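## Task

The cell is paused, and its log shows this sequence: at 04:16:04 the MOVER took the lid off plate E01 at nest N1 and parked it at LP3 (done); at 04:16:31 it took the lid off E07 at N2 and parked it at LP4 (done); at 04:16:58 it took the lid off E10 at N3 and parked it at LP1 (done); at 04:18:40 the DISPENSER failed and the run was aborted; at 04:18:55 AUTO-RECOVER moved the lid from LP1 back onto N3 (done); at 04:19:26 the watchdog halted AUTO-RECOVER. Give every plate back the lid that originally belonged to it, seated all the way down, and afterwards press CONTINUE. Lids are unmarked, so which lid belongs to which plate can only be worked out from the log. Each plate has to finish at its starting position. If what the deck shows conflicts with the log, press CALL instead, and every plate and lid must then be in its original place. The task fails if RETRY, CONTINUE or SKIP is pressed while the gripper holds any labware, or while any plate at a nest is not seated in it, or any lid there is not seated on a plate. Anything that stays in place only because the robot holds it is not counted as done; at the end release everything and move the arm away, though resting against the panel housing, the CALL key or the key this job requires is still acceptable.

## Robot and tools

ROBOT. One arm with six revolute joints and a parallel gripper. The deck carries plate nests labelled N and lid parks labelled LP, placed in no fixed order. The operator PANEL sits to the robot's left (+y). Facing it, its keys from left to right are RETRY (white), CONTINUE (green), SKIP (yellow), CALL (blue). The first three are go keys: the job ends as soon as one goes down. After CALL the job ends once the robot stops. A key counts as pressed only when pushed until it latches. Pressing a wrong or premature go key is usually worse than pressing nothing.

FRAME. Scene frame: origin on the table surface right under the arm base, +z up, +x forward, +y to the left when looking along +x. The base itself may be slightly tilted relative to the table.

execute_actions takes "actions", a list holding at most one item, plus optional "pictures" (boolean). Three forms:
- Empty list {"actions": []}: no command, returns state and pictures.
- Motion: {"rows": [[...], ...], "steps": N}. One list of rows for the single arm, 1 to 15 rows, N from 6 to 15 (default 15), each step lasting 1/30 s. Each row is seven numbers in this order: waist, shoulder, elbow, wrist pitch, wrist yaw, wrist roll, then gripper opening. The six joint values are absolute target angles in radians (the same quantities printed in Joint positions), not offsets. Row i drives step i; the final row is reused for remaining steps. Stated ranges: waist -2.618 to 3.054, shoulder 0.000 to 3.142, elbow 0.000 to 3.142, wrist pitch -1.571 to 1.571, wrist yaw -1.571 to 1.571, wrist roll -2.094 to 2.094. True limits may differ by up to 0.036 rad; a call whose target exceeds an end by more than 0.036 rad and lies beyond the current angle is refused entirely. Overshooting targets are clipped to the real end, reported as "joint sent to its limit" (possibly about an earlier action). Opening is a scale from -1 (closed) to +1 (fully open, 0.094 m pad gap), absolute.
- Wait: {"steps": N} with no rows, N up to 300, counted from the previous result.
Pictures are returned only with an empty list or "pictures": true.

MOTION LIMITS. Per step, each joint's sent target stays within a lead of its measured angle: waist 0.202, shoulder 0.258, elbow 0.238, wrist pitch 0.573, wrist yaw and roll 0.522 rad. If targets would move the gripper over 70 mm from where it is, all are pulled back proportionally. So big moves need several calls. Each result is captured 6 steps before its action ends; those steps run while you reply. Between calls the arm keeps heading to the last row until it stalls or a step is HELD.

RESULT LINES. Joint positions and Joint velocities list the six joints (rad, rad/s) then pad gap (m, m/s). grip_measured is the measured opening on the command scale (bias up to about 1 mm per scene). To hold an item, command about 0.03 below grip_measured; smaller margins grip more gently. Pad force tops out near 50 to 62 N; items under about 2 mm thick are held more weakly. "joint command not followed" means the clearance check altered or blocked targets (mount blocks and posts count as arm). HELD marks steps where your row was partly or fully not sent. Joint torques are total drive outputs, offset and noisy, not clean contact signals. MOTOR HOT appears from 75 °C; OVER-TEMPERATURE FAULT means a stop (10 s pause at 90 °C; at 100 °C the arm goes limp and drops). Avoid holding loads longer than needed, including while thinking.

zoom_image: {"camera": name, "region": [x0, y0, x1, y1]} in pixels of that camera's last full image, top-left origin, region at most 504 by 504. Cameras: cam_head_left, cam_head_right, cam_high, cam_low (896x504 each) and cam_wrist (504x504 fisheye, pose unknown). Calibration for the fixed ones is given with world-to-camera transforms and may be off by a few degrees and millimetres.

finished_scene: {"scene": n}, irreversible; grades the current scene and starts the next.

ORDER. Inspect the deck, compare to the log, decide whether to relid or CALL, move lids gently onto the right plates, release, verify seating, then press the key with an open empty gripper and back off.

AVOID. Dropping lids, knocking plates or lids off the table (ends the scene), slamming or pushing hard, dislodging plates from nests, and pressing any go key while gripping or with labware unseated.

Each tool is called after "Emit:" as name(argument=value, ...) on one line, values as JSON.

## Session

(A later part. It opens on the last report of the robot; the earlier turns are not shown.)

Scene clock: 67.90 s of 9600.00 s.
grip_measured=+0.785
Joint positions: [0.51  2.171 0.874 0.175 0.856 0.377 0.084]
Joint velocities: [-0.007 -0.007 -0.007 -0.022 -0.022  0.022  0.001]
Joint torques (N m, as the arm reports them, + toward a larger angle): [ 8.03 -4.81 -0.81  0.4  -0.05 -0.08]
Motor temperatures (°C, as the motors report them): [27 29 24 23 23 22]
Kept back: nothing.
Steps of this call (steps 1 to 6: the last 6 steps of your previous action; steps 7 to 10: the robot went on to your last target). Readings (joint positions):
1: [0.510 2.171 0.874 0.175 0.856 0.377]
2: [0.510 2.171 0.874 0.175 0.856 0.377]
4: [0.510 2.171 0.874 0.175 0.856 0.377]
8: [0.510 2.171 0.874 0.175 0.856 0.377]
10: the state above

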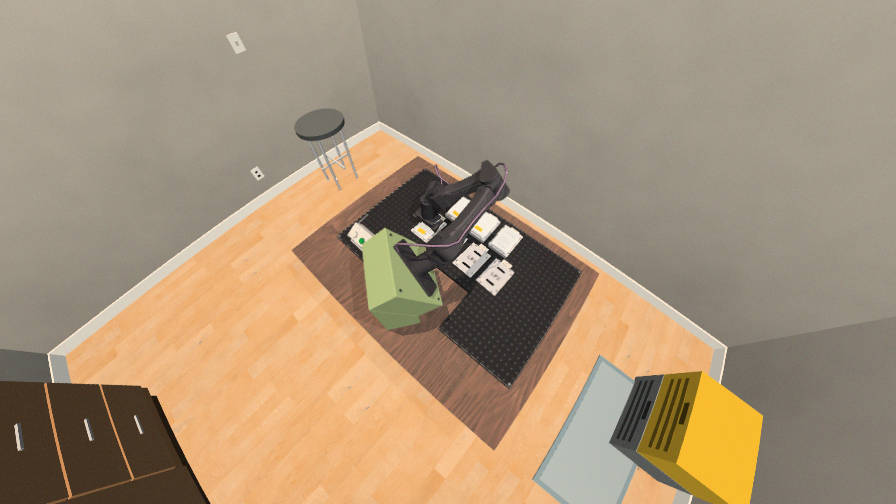

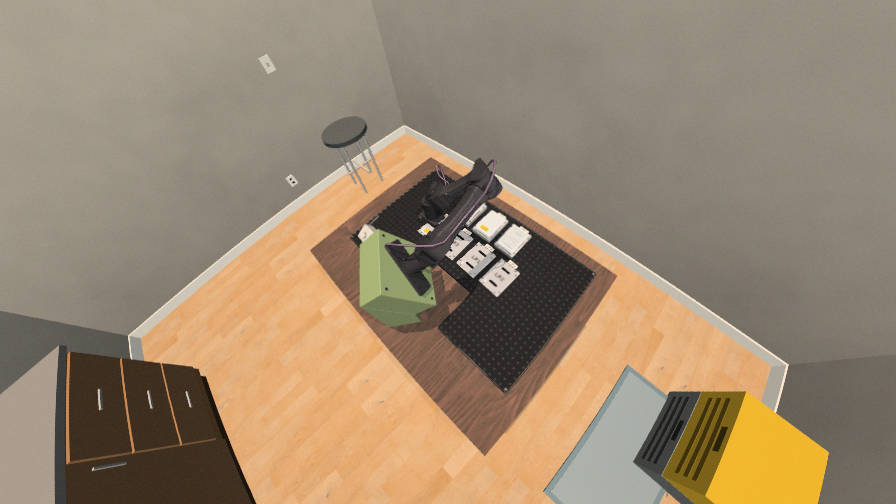

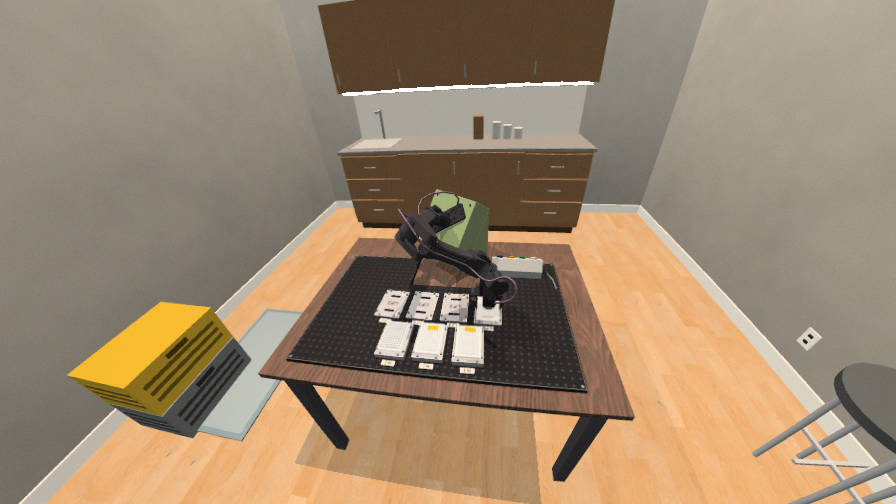

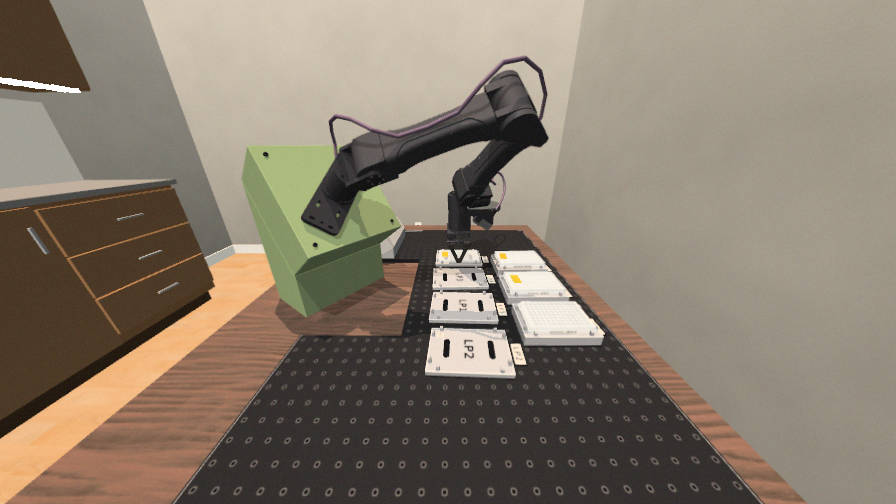

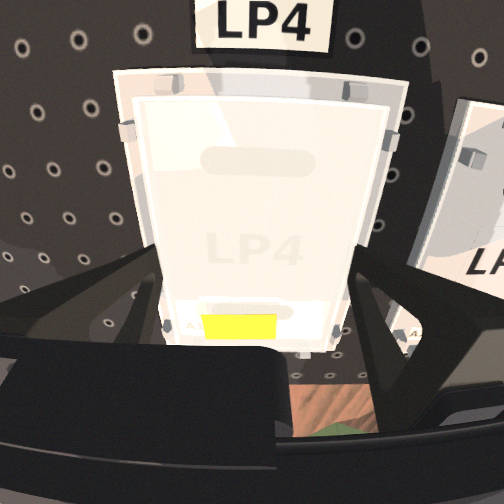

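Emit:
execute_actions(actions=[{"rows":[[0.515,2.16,0.88,0.16,0.86,0.39,0.75],[0.52,2.15,0.88,0.15,0.86,0.4,0.75],[0.525,2.145,0.88,0.14,0.86,0.41,0.75],[0.53,2.135,0.88,0.13,0.865,0.42,0.75],[0.535,2.125,0.88,0.12,0.865,0.43,0.75],[0.545,2.115,0.88,0.11,0.87,0.44,0.75],[0.555,2.105,0.88,0.095,0.87,0.46,0.75],[0.565,2.095,0.88,0.08,0.875,0.47,0.75],[0.575,2.085,0.88,0.065,0.88,0.49,0.75],[0.59,2.075,0.88,0.05,0.885,0.5,0.75],[0.61,2.06,0.88,0.02,0.89,0.52,0.75]],"steps":15}])

Emit:
execute_actions(actions=[{"rows":[[0.63,2.03,0.89,-0.02,0.9,0.55,0.75],[0.65,2.0,0.9,-0.06,0.9,0.57,0.75],[0.66,1.96,0.91,-0.1,0.9,0.58,0.75],[0.66,1.92,0.93,-0.14,0.89,0.58,0.75],[0.65,1.88,0.95,-0.18,0.88,0.57,0.75],[0.63,1.84,0.97,-0.22,0.87,0.55,0.75],[0.6,1.8,1.0,-0.26,0.85,0.5,0.75],[0.56,1.76,1.03,-0.3,0.83,0.45,0.75],[0.52,1.72,1.05,-0.34,0.81,0.4,0.75],[0.48,1.68,1.08,-0.38,0.79,0.35,0.75],[0.44,1.65,1.1,-0.41,0.77,0.3,0.75],[0.4,1.62,1.12,-0.44,0.75,0.25,0.75]],"steps":15}])

Emit:
execute_actions(actions=[{"rows":[[0.35,1.58,1.15,-0.47,0.73,0.2,0.75],[0.3,1.55,1.18,-0.5,0.7,0.14,0.75],[0.25,1.52,1.21,-0.53,0.68,0.08,0.75],[0.2,1.5,1.234,-0.55,0.65,0.02,0.75],[0.15,1.49,1.25,-0.56,0.62,-0.03,0.75],[0.1,1.48,1.27,-0.57,0.58,-0.08,0.75],[0.05,1.47,1.29,-0.58,0.55,-0.12,0.75],[0,1.46,1.3,-0.58,0.51,-0.16,0.75],[-0.05,1.46,1.32,-0.58,0.48,-0.2,0.75],[-0.1,1.46,1.33,-0.58,0.45,-0.23,0.75],[-0.15,1.46,1.34,-0.58,0.42,-0.26,0.75],[-0.2,1.47,1.36,-0.58,0.39,-0.29,0.75],[-0.25,1.49,1.375,-0.57,0.36,-0.32,0.75]],"steps":15}])

Emit:
execute_actions(actions=[{"steps":30}], pictures=true)

Scene clock: 69.27 s of 9600.00 s.
grip_measured=+0.785
Joint positions: [0.532 2.133 0.874 0.113 0.853 0.427 0.084]
Joint velocities: [ 0.212 -0.295  0.012 -0.286  0.051  0.374 -0.001]
Joint torques (N m, as the arm reports them, + toward a larger angle): [10.34 -9.09  1.1   0.33  0.14  0.07]
Motor temperatures (°C, as the motors report them): [27 29 24 23 23 22]
Steps of this call (steps 1 to 15: the robot went on to your last target; steps 16 to 32: nothing new was sent; steps 33 to 41: the first 9 steps of this action). Readings (joint positions):
33: [0.510 2.171 0.874 0.174 0.856 0.378]
34: [0.510 2.171 0.874 0.173 0.856 0.381]
36: [0.510 2.169 0.874 0.168 0.856 0.386]
40: [0.524 2.142 0.874 0.126 0.849 0.415]
41: the state above

Scene clock: 69.77 s of 9600.00 s.
grip_measured=+0.785
Joint positions: [ 0.601  1.835  0.969 -0.197  0.846  0.504  0.084]
Joint velocities: [-0.589 -1.194  0.823 -0.755 -0.374 -0.681  0.   ]
Joint torques (N m, as the arm reports them, + toward a larger angle): [ 4.52 -8.85  4.15  0.34  0.23 -0.01]
Motor temperatures (°C, as the motors report them): [27 29 24 23 23 22]
Steps of this call (steps 1 to 6: the last 6 steps of your previous action; steps 7 to 15: the first 9 steps of this action). Readings (joint positions):
7: [0.599 2.070 0.874 0.053 0.873 0.498]
8: [0.604 2.062 0.874 0.033 0.875 0.510]
10: [0.621 2.023 0.876 -0.029 0.876 0.532]
14: [0.619 1.876 0.940 -0.170 0.857 0.523]
15: the state above

Scene clock: 70.27 s of 9600.00 s.
grip_measured=+0.785
Joint positions: [ 0.038  1.498  1.267 -0.516  0.605 -0.012  0.084]
Joint velocities: [-1.57  -0.335  0.569 -0.315 -0.74  -1.223  0.   ]
Joint torques (N m, as the arm reports them, + toward a larger angle): [  4.81 -11.44   5.41   0.24  -0.01  -0.05]
Motor temperatures (°C, as the motors report them): [27 29 24 23 23 22]
Steps of this call (steps 1 to 6: the last 6 steps of your previous action; steps 7 to 15: the first 9 steps of this action). Readings (joint positions):
7: [0.370 1.607 1.124 -0.335 0.788 0.318]
8: [0.350 1.593 1.135 -0.362 0.774 0.287]
10: [0.292 1.566 1.166 -0.425 0.732 0.208]
14: [0.093 1.511 1.247 -0.506 0.631 0.031]
15: the state above

Scene clock: 71.27 s of 9600.00 s.
grip_measured=+0.785
Joint positions: [-0.264  1.478  1.354 -0.56   0.372 -0.312  0.084]
Joint velocities: [-0.002  0.002 -0.007  0.037  0.022  0.037 -0.   ]
Joint torques (N m, as the arm reports them, + toward a larger angle): [  3.79 -10.67   6.12   0.28  -0.11  -0.1 ]
Motor temperatures (°C, as the motors report them): [27 29 24 23 23 22]
Kept back: nothing.
Steps of this call (steps 1 to 6: the last 6 steps of your previous action; steps 7 to 30: the robot went on to your last target). Readings (joint positions):
1: [-0.017 1.489 1.285 -0.523 0.578 -0.053]
2: [-0.069 1.482 1.301 -0.527 0.551 -0.091]
4: [-0.169 1.478 1.333 -0.534 0.496 -0.163]
8: [-0.270 1.478 1.354 -0.537 0.438 -0.250]
30: the state above

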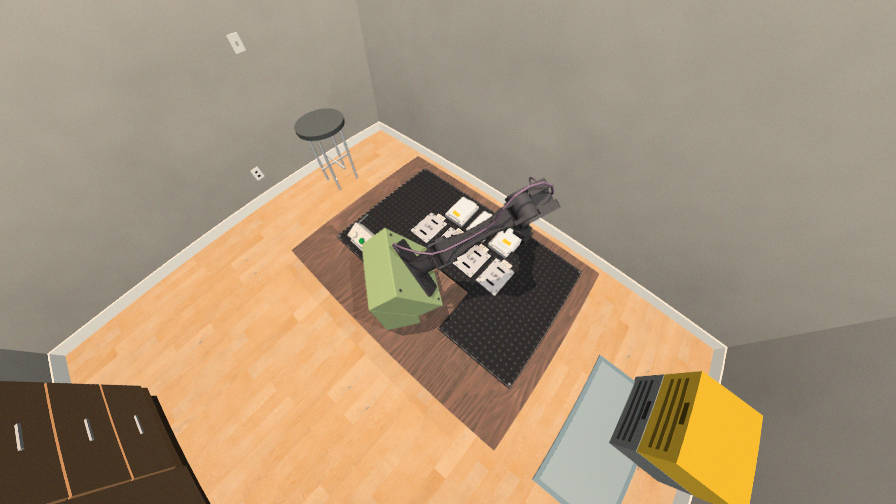

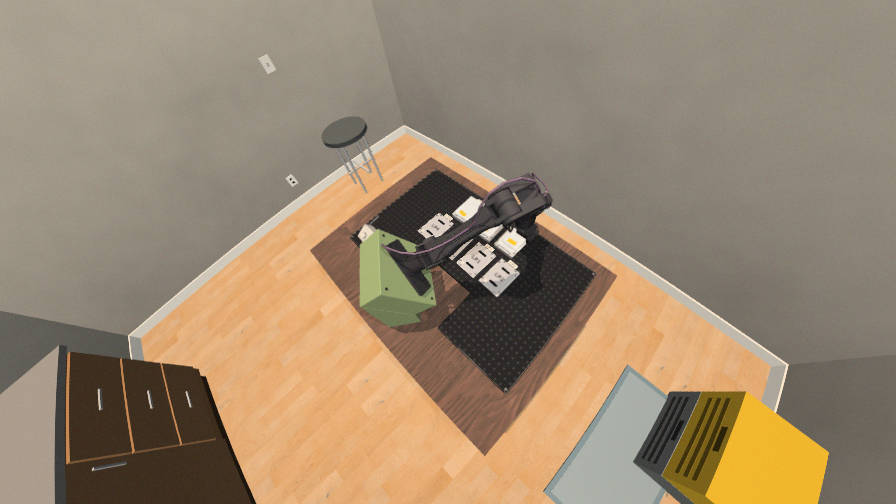

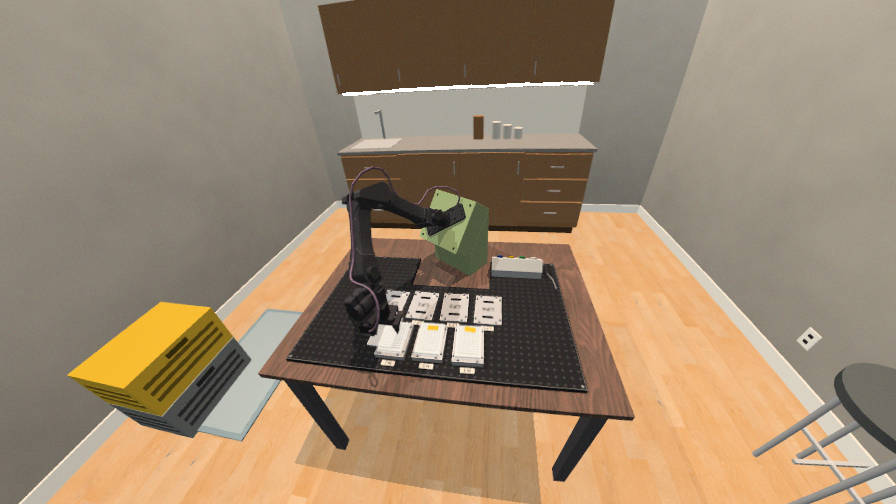

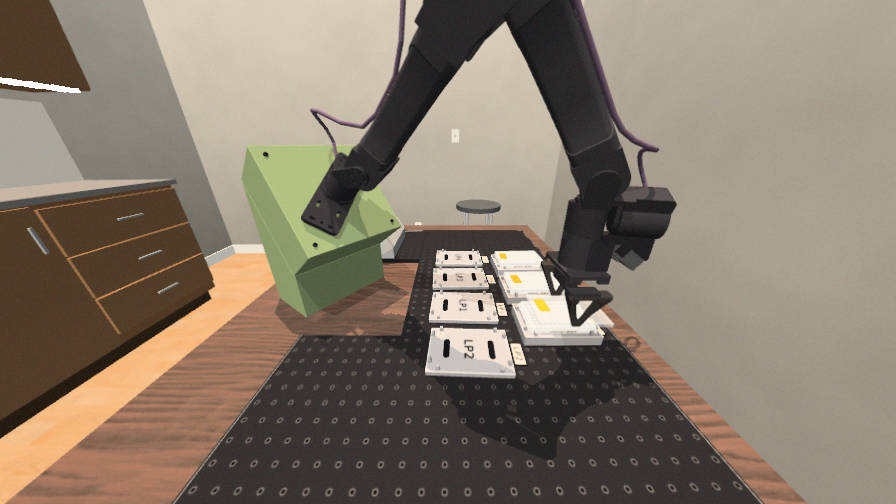

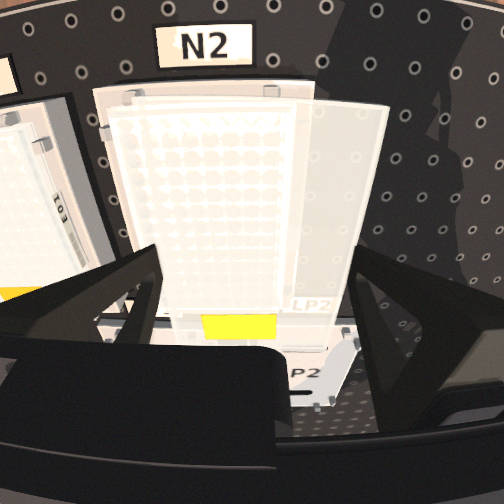

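Emit:
execute_actions(actions=[{"rows":[[-0.225,1.555,1.33,-0.505,0.34,-0.29,0.75]],"steps":15}])

Emit:
execute_actions(actions=[{"steps":15}], pictures=true)

Emit:
zoom_image(camera="cam_low", region=[500,260,630,355])

Scene clock: 71.80 s of 9600.00 s.
grip_measured=+0.785
Joint positions: [-0.238  1.548  1.347 -0.519  0.356 -0.299  0.084]
Joint velocities: [ 0.007 -0.007 -0.002 -0.007 -0.007 -0.037  0.001]
Joint torques (N m, as the arm reports them, + toward a larger angle): [  4.1  -10.99   2.33   0.44  -0.18   0.05]
Motor temperatures (°C, as the motors report them): [27 29 24 23 23 22]
Steps of this call (steps 1 to 7: the robot went on to your last target; steps 8 to 16: the first 9 steps of this action). Readings (joint positions):
8: [-0.262 1.483 1.354 -0.556 0.371 -0.310]
9: [-0.258 1.492 1.354 -0.543 0.370 -0.307]
11: [-0.247 1.517 1.354 -0.527 0.363 -0.303]
15: [-0.238 1.548 1.348 -0.521 0.355 -0.300]
16: the state above

Scene clock: 72.30 s of 9600.00 s.
grip_measured=+0.785
Joint positions: [-0.238  1.548  1.347 -0.515  0.355 -0.297  0.084]
Joint velocities: [ 0.002  0.007 -0.007  0.037 -0.022 -0.022  0.   ]
Joint torques (N m, as the arm reports them, + toward a larger angle): [  4.08 -11.04   2.41   0.41  -0.17   0.08]
Motor temperatures (°C, as the motors report them): [27 30 24 23 23 22]
Kept back: nothing.
Steps of this call (steps 1 to 6: the last 6 steps of your previous action; steps 7 to 15: the robot went on to your last target). Readings (joint positions):
1: [-0.238 1.548 1.347 -0.518 0.355 -0.299]
2: [-0.238 1.548 1.347 -0.516 0.355 -0.298]
4: [-0.238 1.548 1.347 -0.516 0.355 -0.298]
8: [-0.238 1.548 1.347 -0.515 0.355 -0.297]
15: the state above
The arm was judged still, so your last target was given up. Only a new action makes it travel on or press farther. Fingers that are still opening or closing keep moving.

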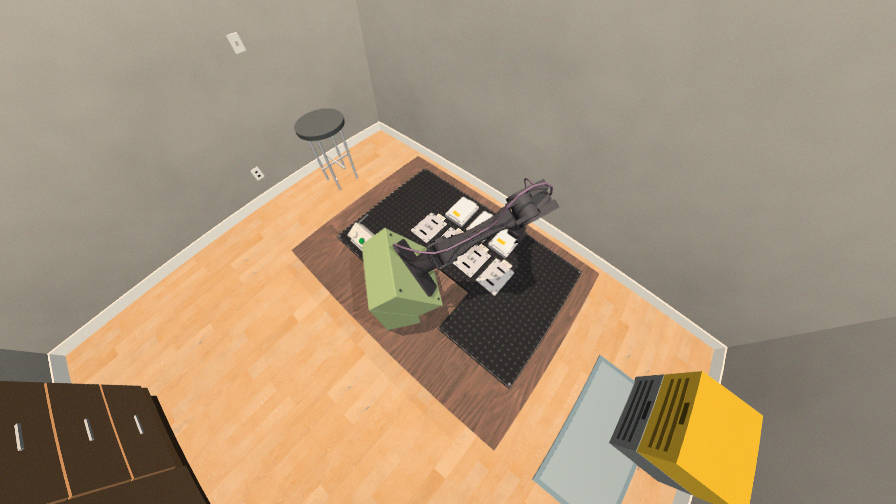

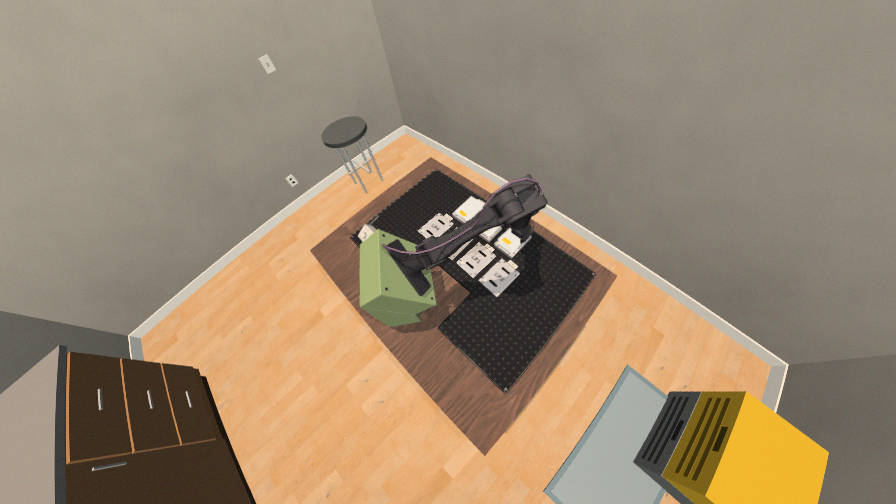

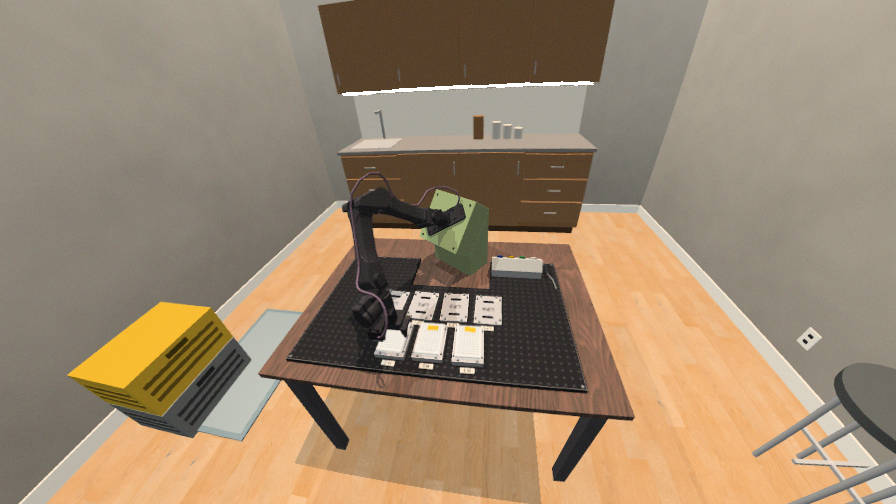

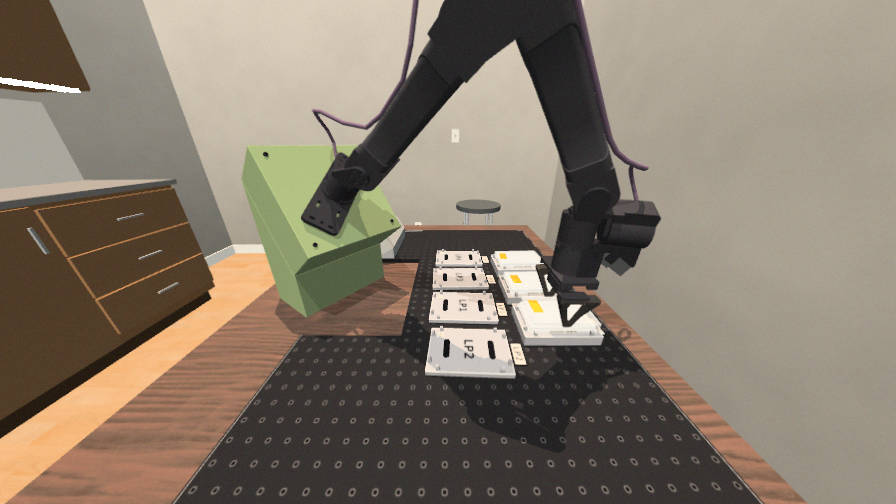

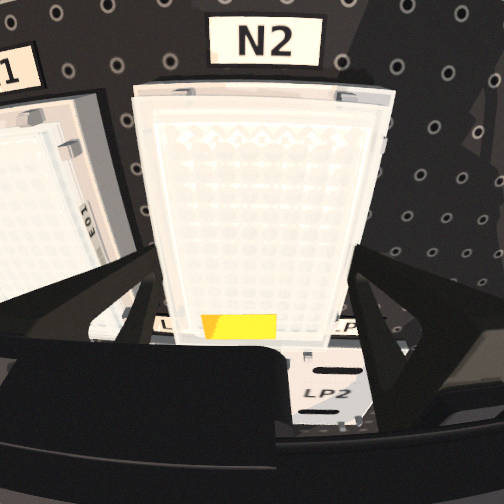

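Region (500, 260, 630, 355) of cam_low's 896x504 image, scaled by 3.877, with more detail than that image has; it fills the top 368 rows of this view, and the rest is white.

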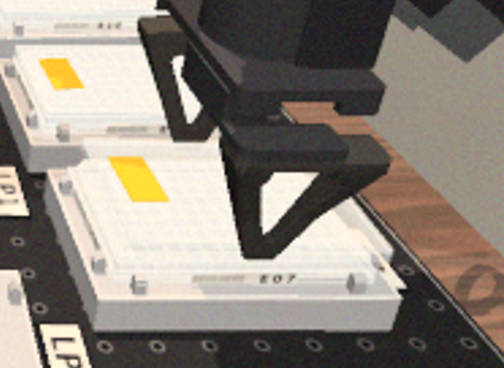

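Emit:
execute_actions(actions=[{"rows":[[-0.246,1.55,1.312,-0.515,0.35,-0.29,0.75]],"steps":15}])

Emit:
execute_actions(actions=[{"steps":12}], pictures=true)

Emit:
zoom_image(camera="cam_low", region=[500,260,630,355])

Emit:
zoom_image(camera="cam_wrist", region=[100,40,420,360])

Scene clock: 72.97 s of 9600.00 s.
grip_measured=+0.785
Joint positions: [-0.243  1.548  1.336 -0.51   0.358 -0.297  0.084]
Joint velocities: [ 0.007 -0.007 -0.002 -0.007 -0.022 -0.022 -0.   ]
Joint torques (N m, as the arm reports them, + toward a larger angle): [  2.72 -11.43   1.7    0.28  -0.09   0.08]
Motor temperatures (°C, as the motors report them): [27 30 24 23 23 22]
Steps of this call (steps 1 to 11: nothing new was sent; steps 12 to 20: the first 9 steps of this action). Readings (joint positions):
12: [-0.238 1.548 1.346 -0.514 0.355 -0.297]
13: [-0.238 1.548 1.343 -0.512 0.356 -0.297]
15: [-0.240 1.548 1.340 -0.510 0.358 -0.297]
19: [-0.243 1.548 1.336 -0.510 0.358 -0.297]
20: the state above

Scene clock: 73.37 s of 9600.00 s.
grip_measured=+0.785
Joint positions: [-0.243  1.548  1.336 -0.51   0.358 -0.297  0.084]
Joint velocities: [-0.002  0.007  0.007 -0.022 -0.007 -0.095  0.   ]
Joint torques (N m, as the arm reports them, + toward a larger angle): [  2.74 -11.44   1.74   0.28  -0.09   0.08]
Motor temperatures (°C, as the motors report them): [27 30 24 23 23 22]
Kept back: nothing.
Steps of this call (steps 1 to 6: the last 6 steps of your previous action; steps 7 to 12: the robot went on to your last target). Readings (joint positions):
1: [-0.243 1.548 1.336 -0.510 0.358 -0.297]
2: [-0.243 1.548 1.336 -0.510 0.358 -0.297]
4: [-0.243 1.548 1.336 -0.510 0.358 -0.297]
8: [-0.243 1.548 1.336 -0.510 0.358 -0.297]
12: the state above

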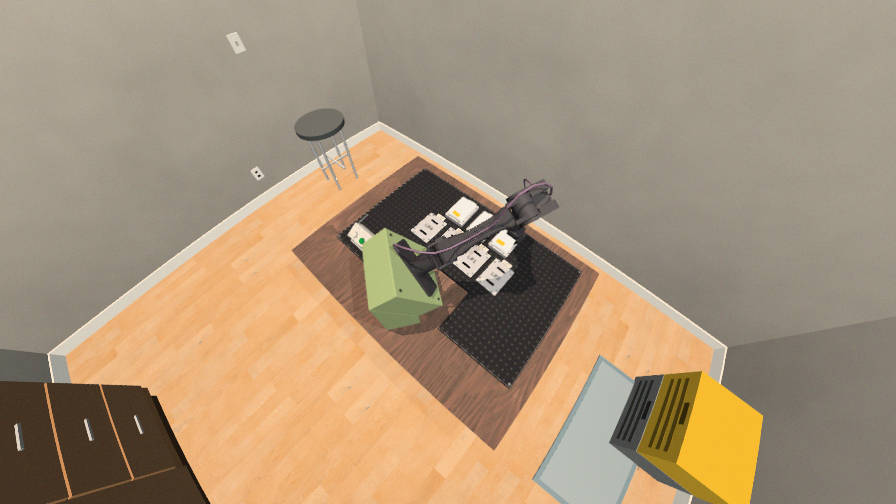

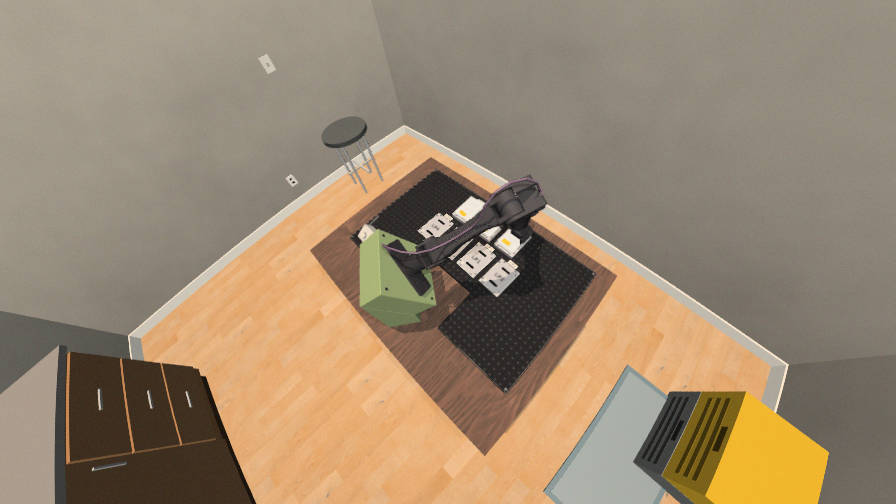

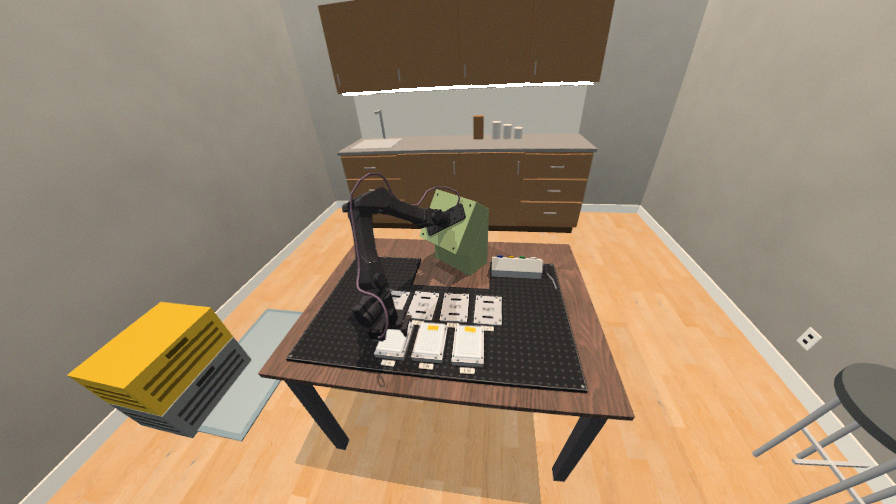

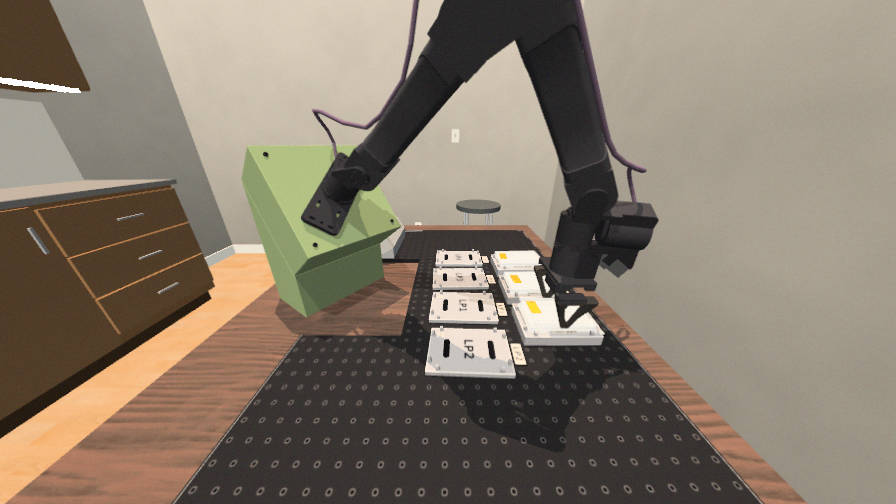

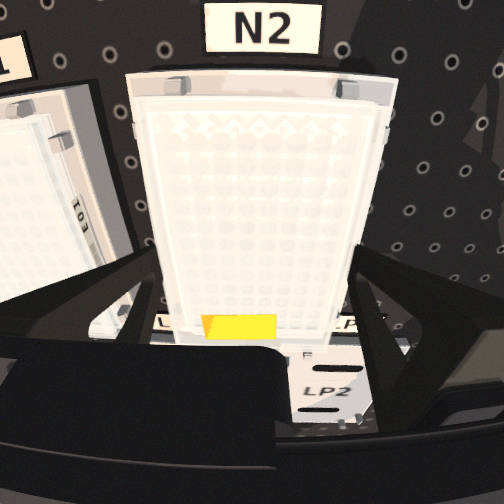

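Region (500, 260, 630, 355) of cam_low's 896x504 image, scaled by 3.877, with more detail than that image has; it fills the top 368 rows of this view, and the rest is white.

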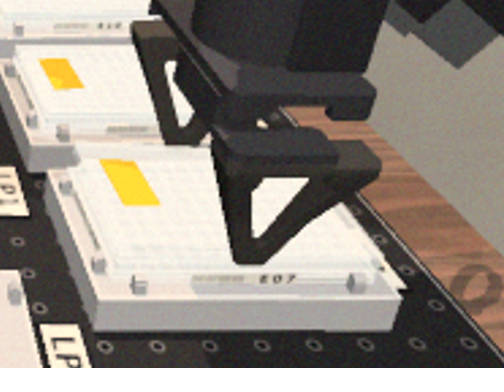

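Region (100, 40, 420, 360) of cam_wrist's 504x504 image, scaled by 1.575, with more detail than that image has.

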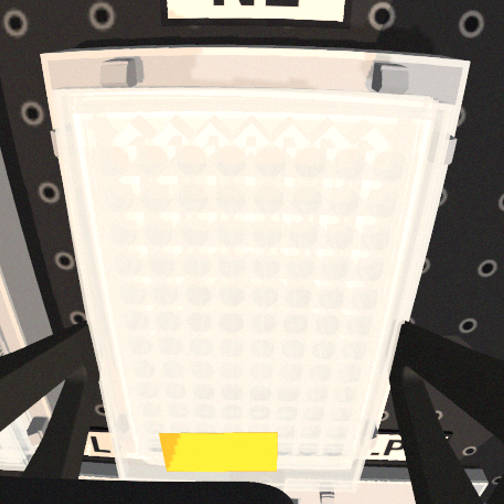

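Emit:
execute_actions(actions=[{"rows":[[-0.243,1.58,1.336,-0.478,0.35,-0.297,0.75]],"steps":15}])

Emit:
execute_actions(actions=[{"steps":12}], pictures=true)

Emit:
zoom_image(camera="cam_low", region=[500,260,630,355])

Emit:
zoom_image(camera="cam_wrist", region=[100,40,420,360])

Scene clock: 73.90 s of 9600.00 s.
grip_measured=+0.785
Joint positions: [-0.243  1.551  1.336 -0.502  0.361 -0.297  0.084]
Joint velocities: [-0.017 -0.012  0.007 -0.007 -0.022  0.007 -0.   ]
Joint torques (N m, as the arm reports them, + toward a larger angle): [ 3.01 -9.2   3.87  0.52 -0.11  0.01]
Motor temperatures (°C, as the motors report them): [27 30 24 23 23 22]
Steps of this call (steps 1 to 7: the robot went on to your last target; steps 8 to 16: the first 9 steps of this action). Readings (joint positions):
8: [-0.243 1.548 1.336 -0.508 0.358 -0.297]
9: [-0.243 1.549 1.336 -0.505 0.358 -0.297]
11: [-0.243 1.551 1.336 -0.502 0.360 -0.297]
15: [-0.243 1.551 1.336 -0.502 0.361 -0.297]
16: the state above

Scene clock: 74.30 s of 9600.00 s.
grip_measured=+0.785
Joint positions: [-0.243  1.551  1.336 -0.502  0.361 -0.297  0.084]
Joint velocities: [-0.017  0.007  0.007 -0.022  0.066 -0.037 -0.001]
Joint torques (N m, as the arm reports them, + toward a larger angle): [ 3.01 -9.17  3.88  0.52 -0.11  0.01]
Motor temperatures (°C, as the motors report them): [27 30 24 23 23 22]
Kept back: nothing.
Steps of this call (steps 1 to 6: the last 6 steps of your previous action; steps 7 to 12: the robot went on to your last target). Readings (joint positions):
1: [-0.243 1.551 1.336 -0.502 0.361 -0.297]
2: [-0.243 1.551 1.336 -0.502 0.361 -0.297]
4: [-0.243 1.551 1.336 -0.502 0.361 -0.297]
8: [-0.243 1.551 1.336 -0.502 0.361 -0.297]
12: the state above

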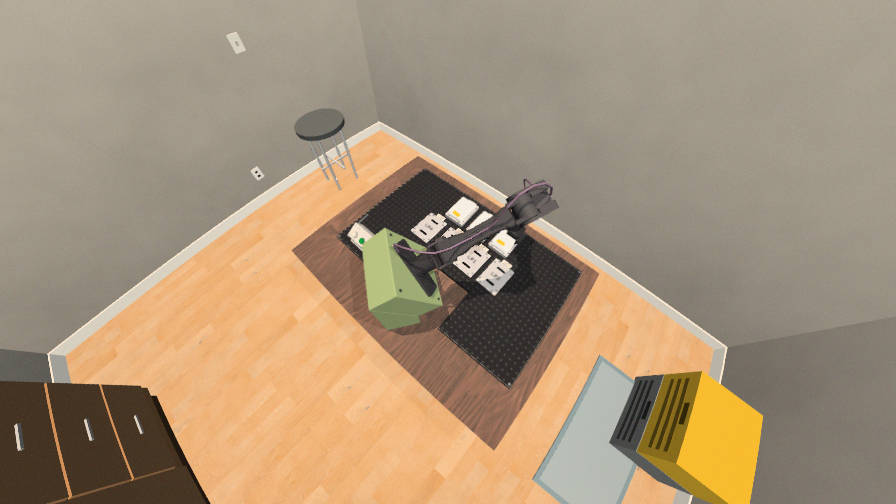

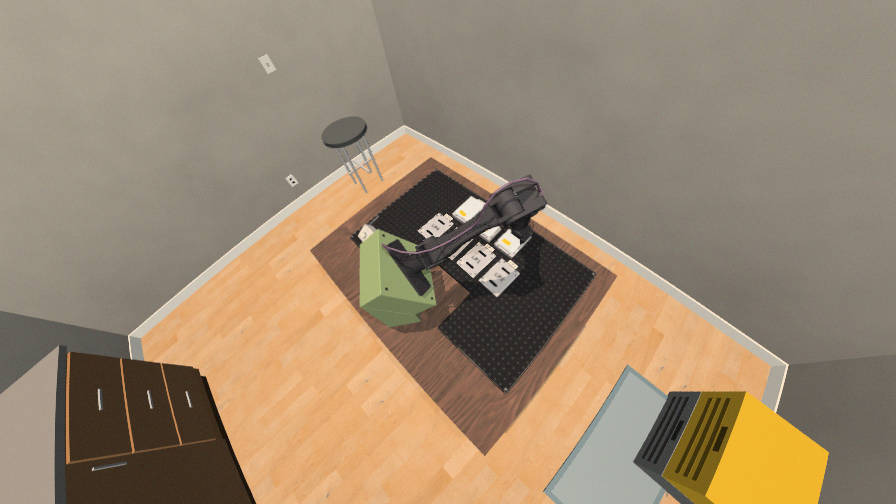

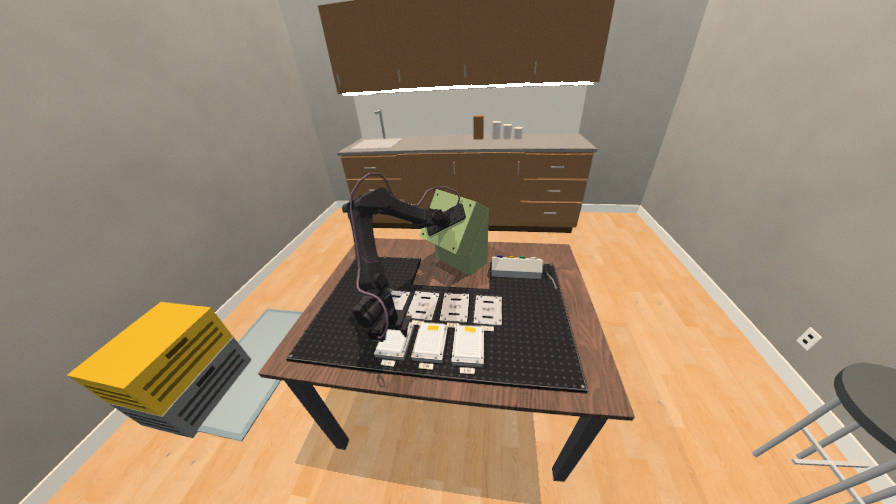

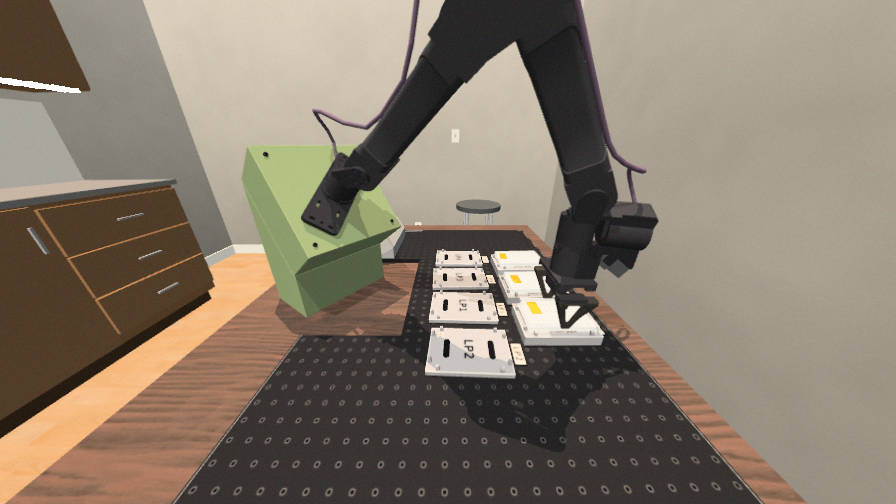

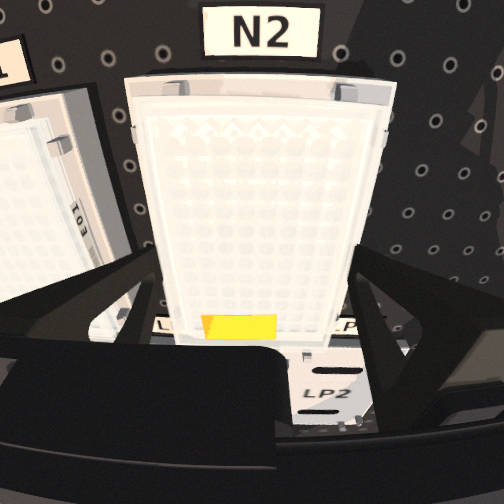

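Region (500, 260, 630, 355) of cam_low's 896x504 image, scaled by 3.877, with more detail than that image has; it fills the top 368 rows of this view, and the rest is white.

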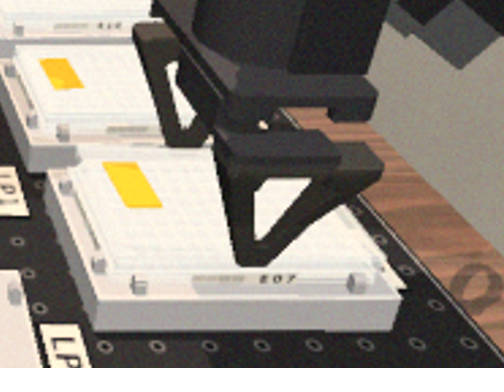

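Region (100, 40, 420, 360) of cam_wrist's 504x504 image, scaled by 1.575, with more detail than that image has.

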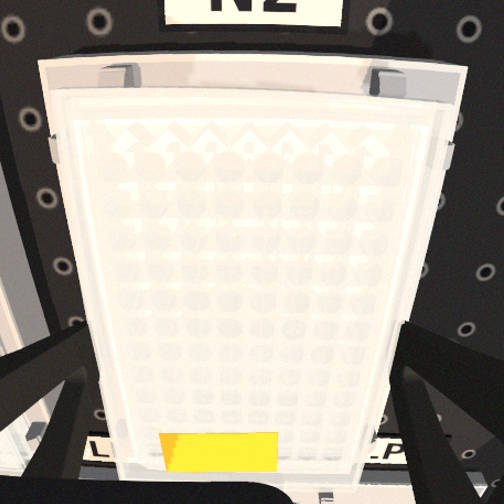

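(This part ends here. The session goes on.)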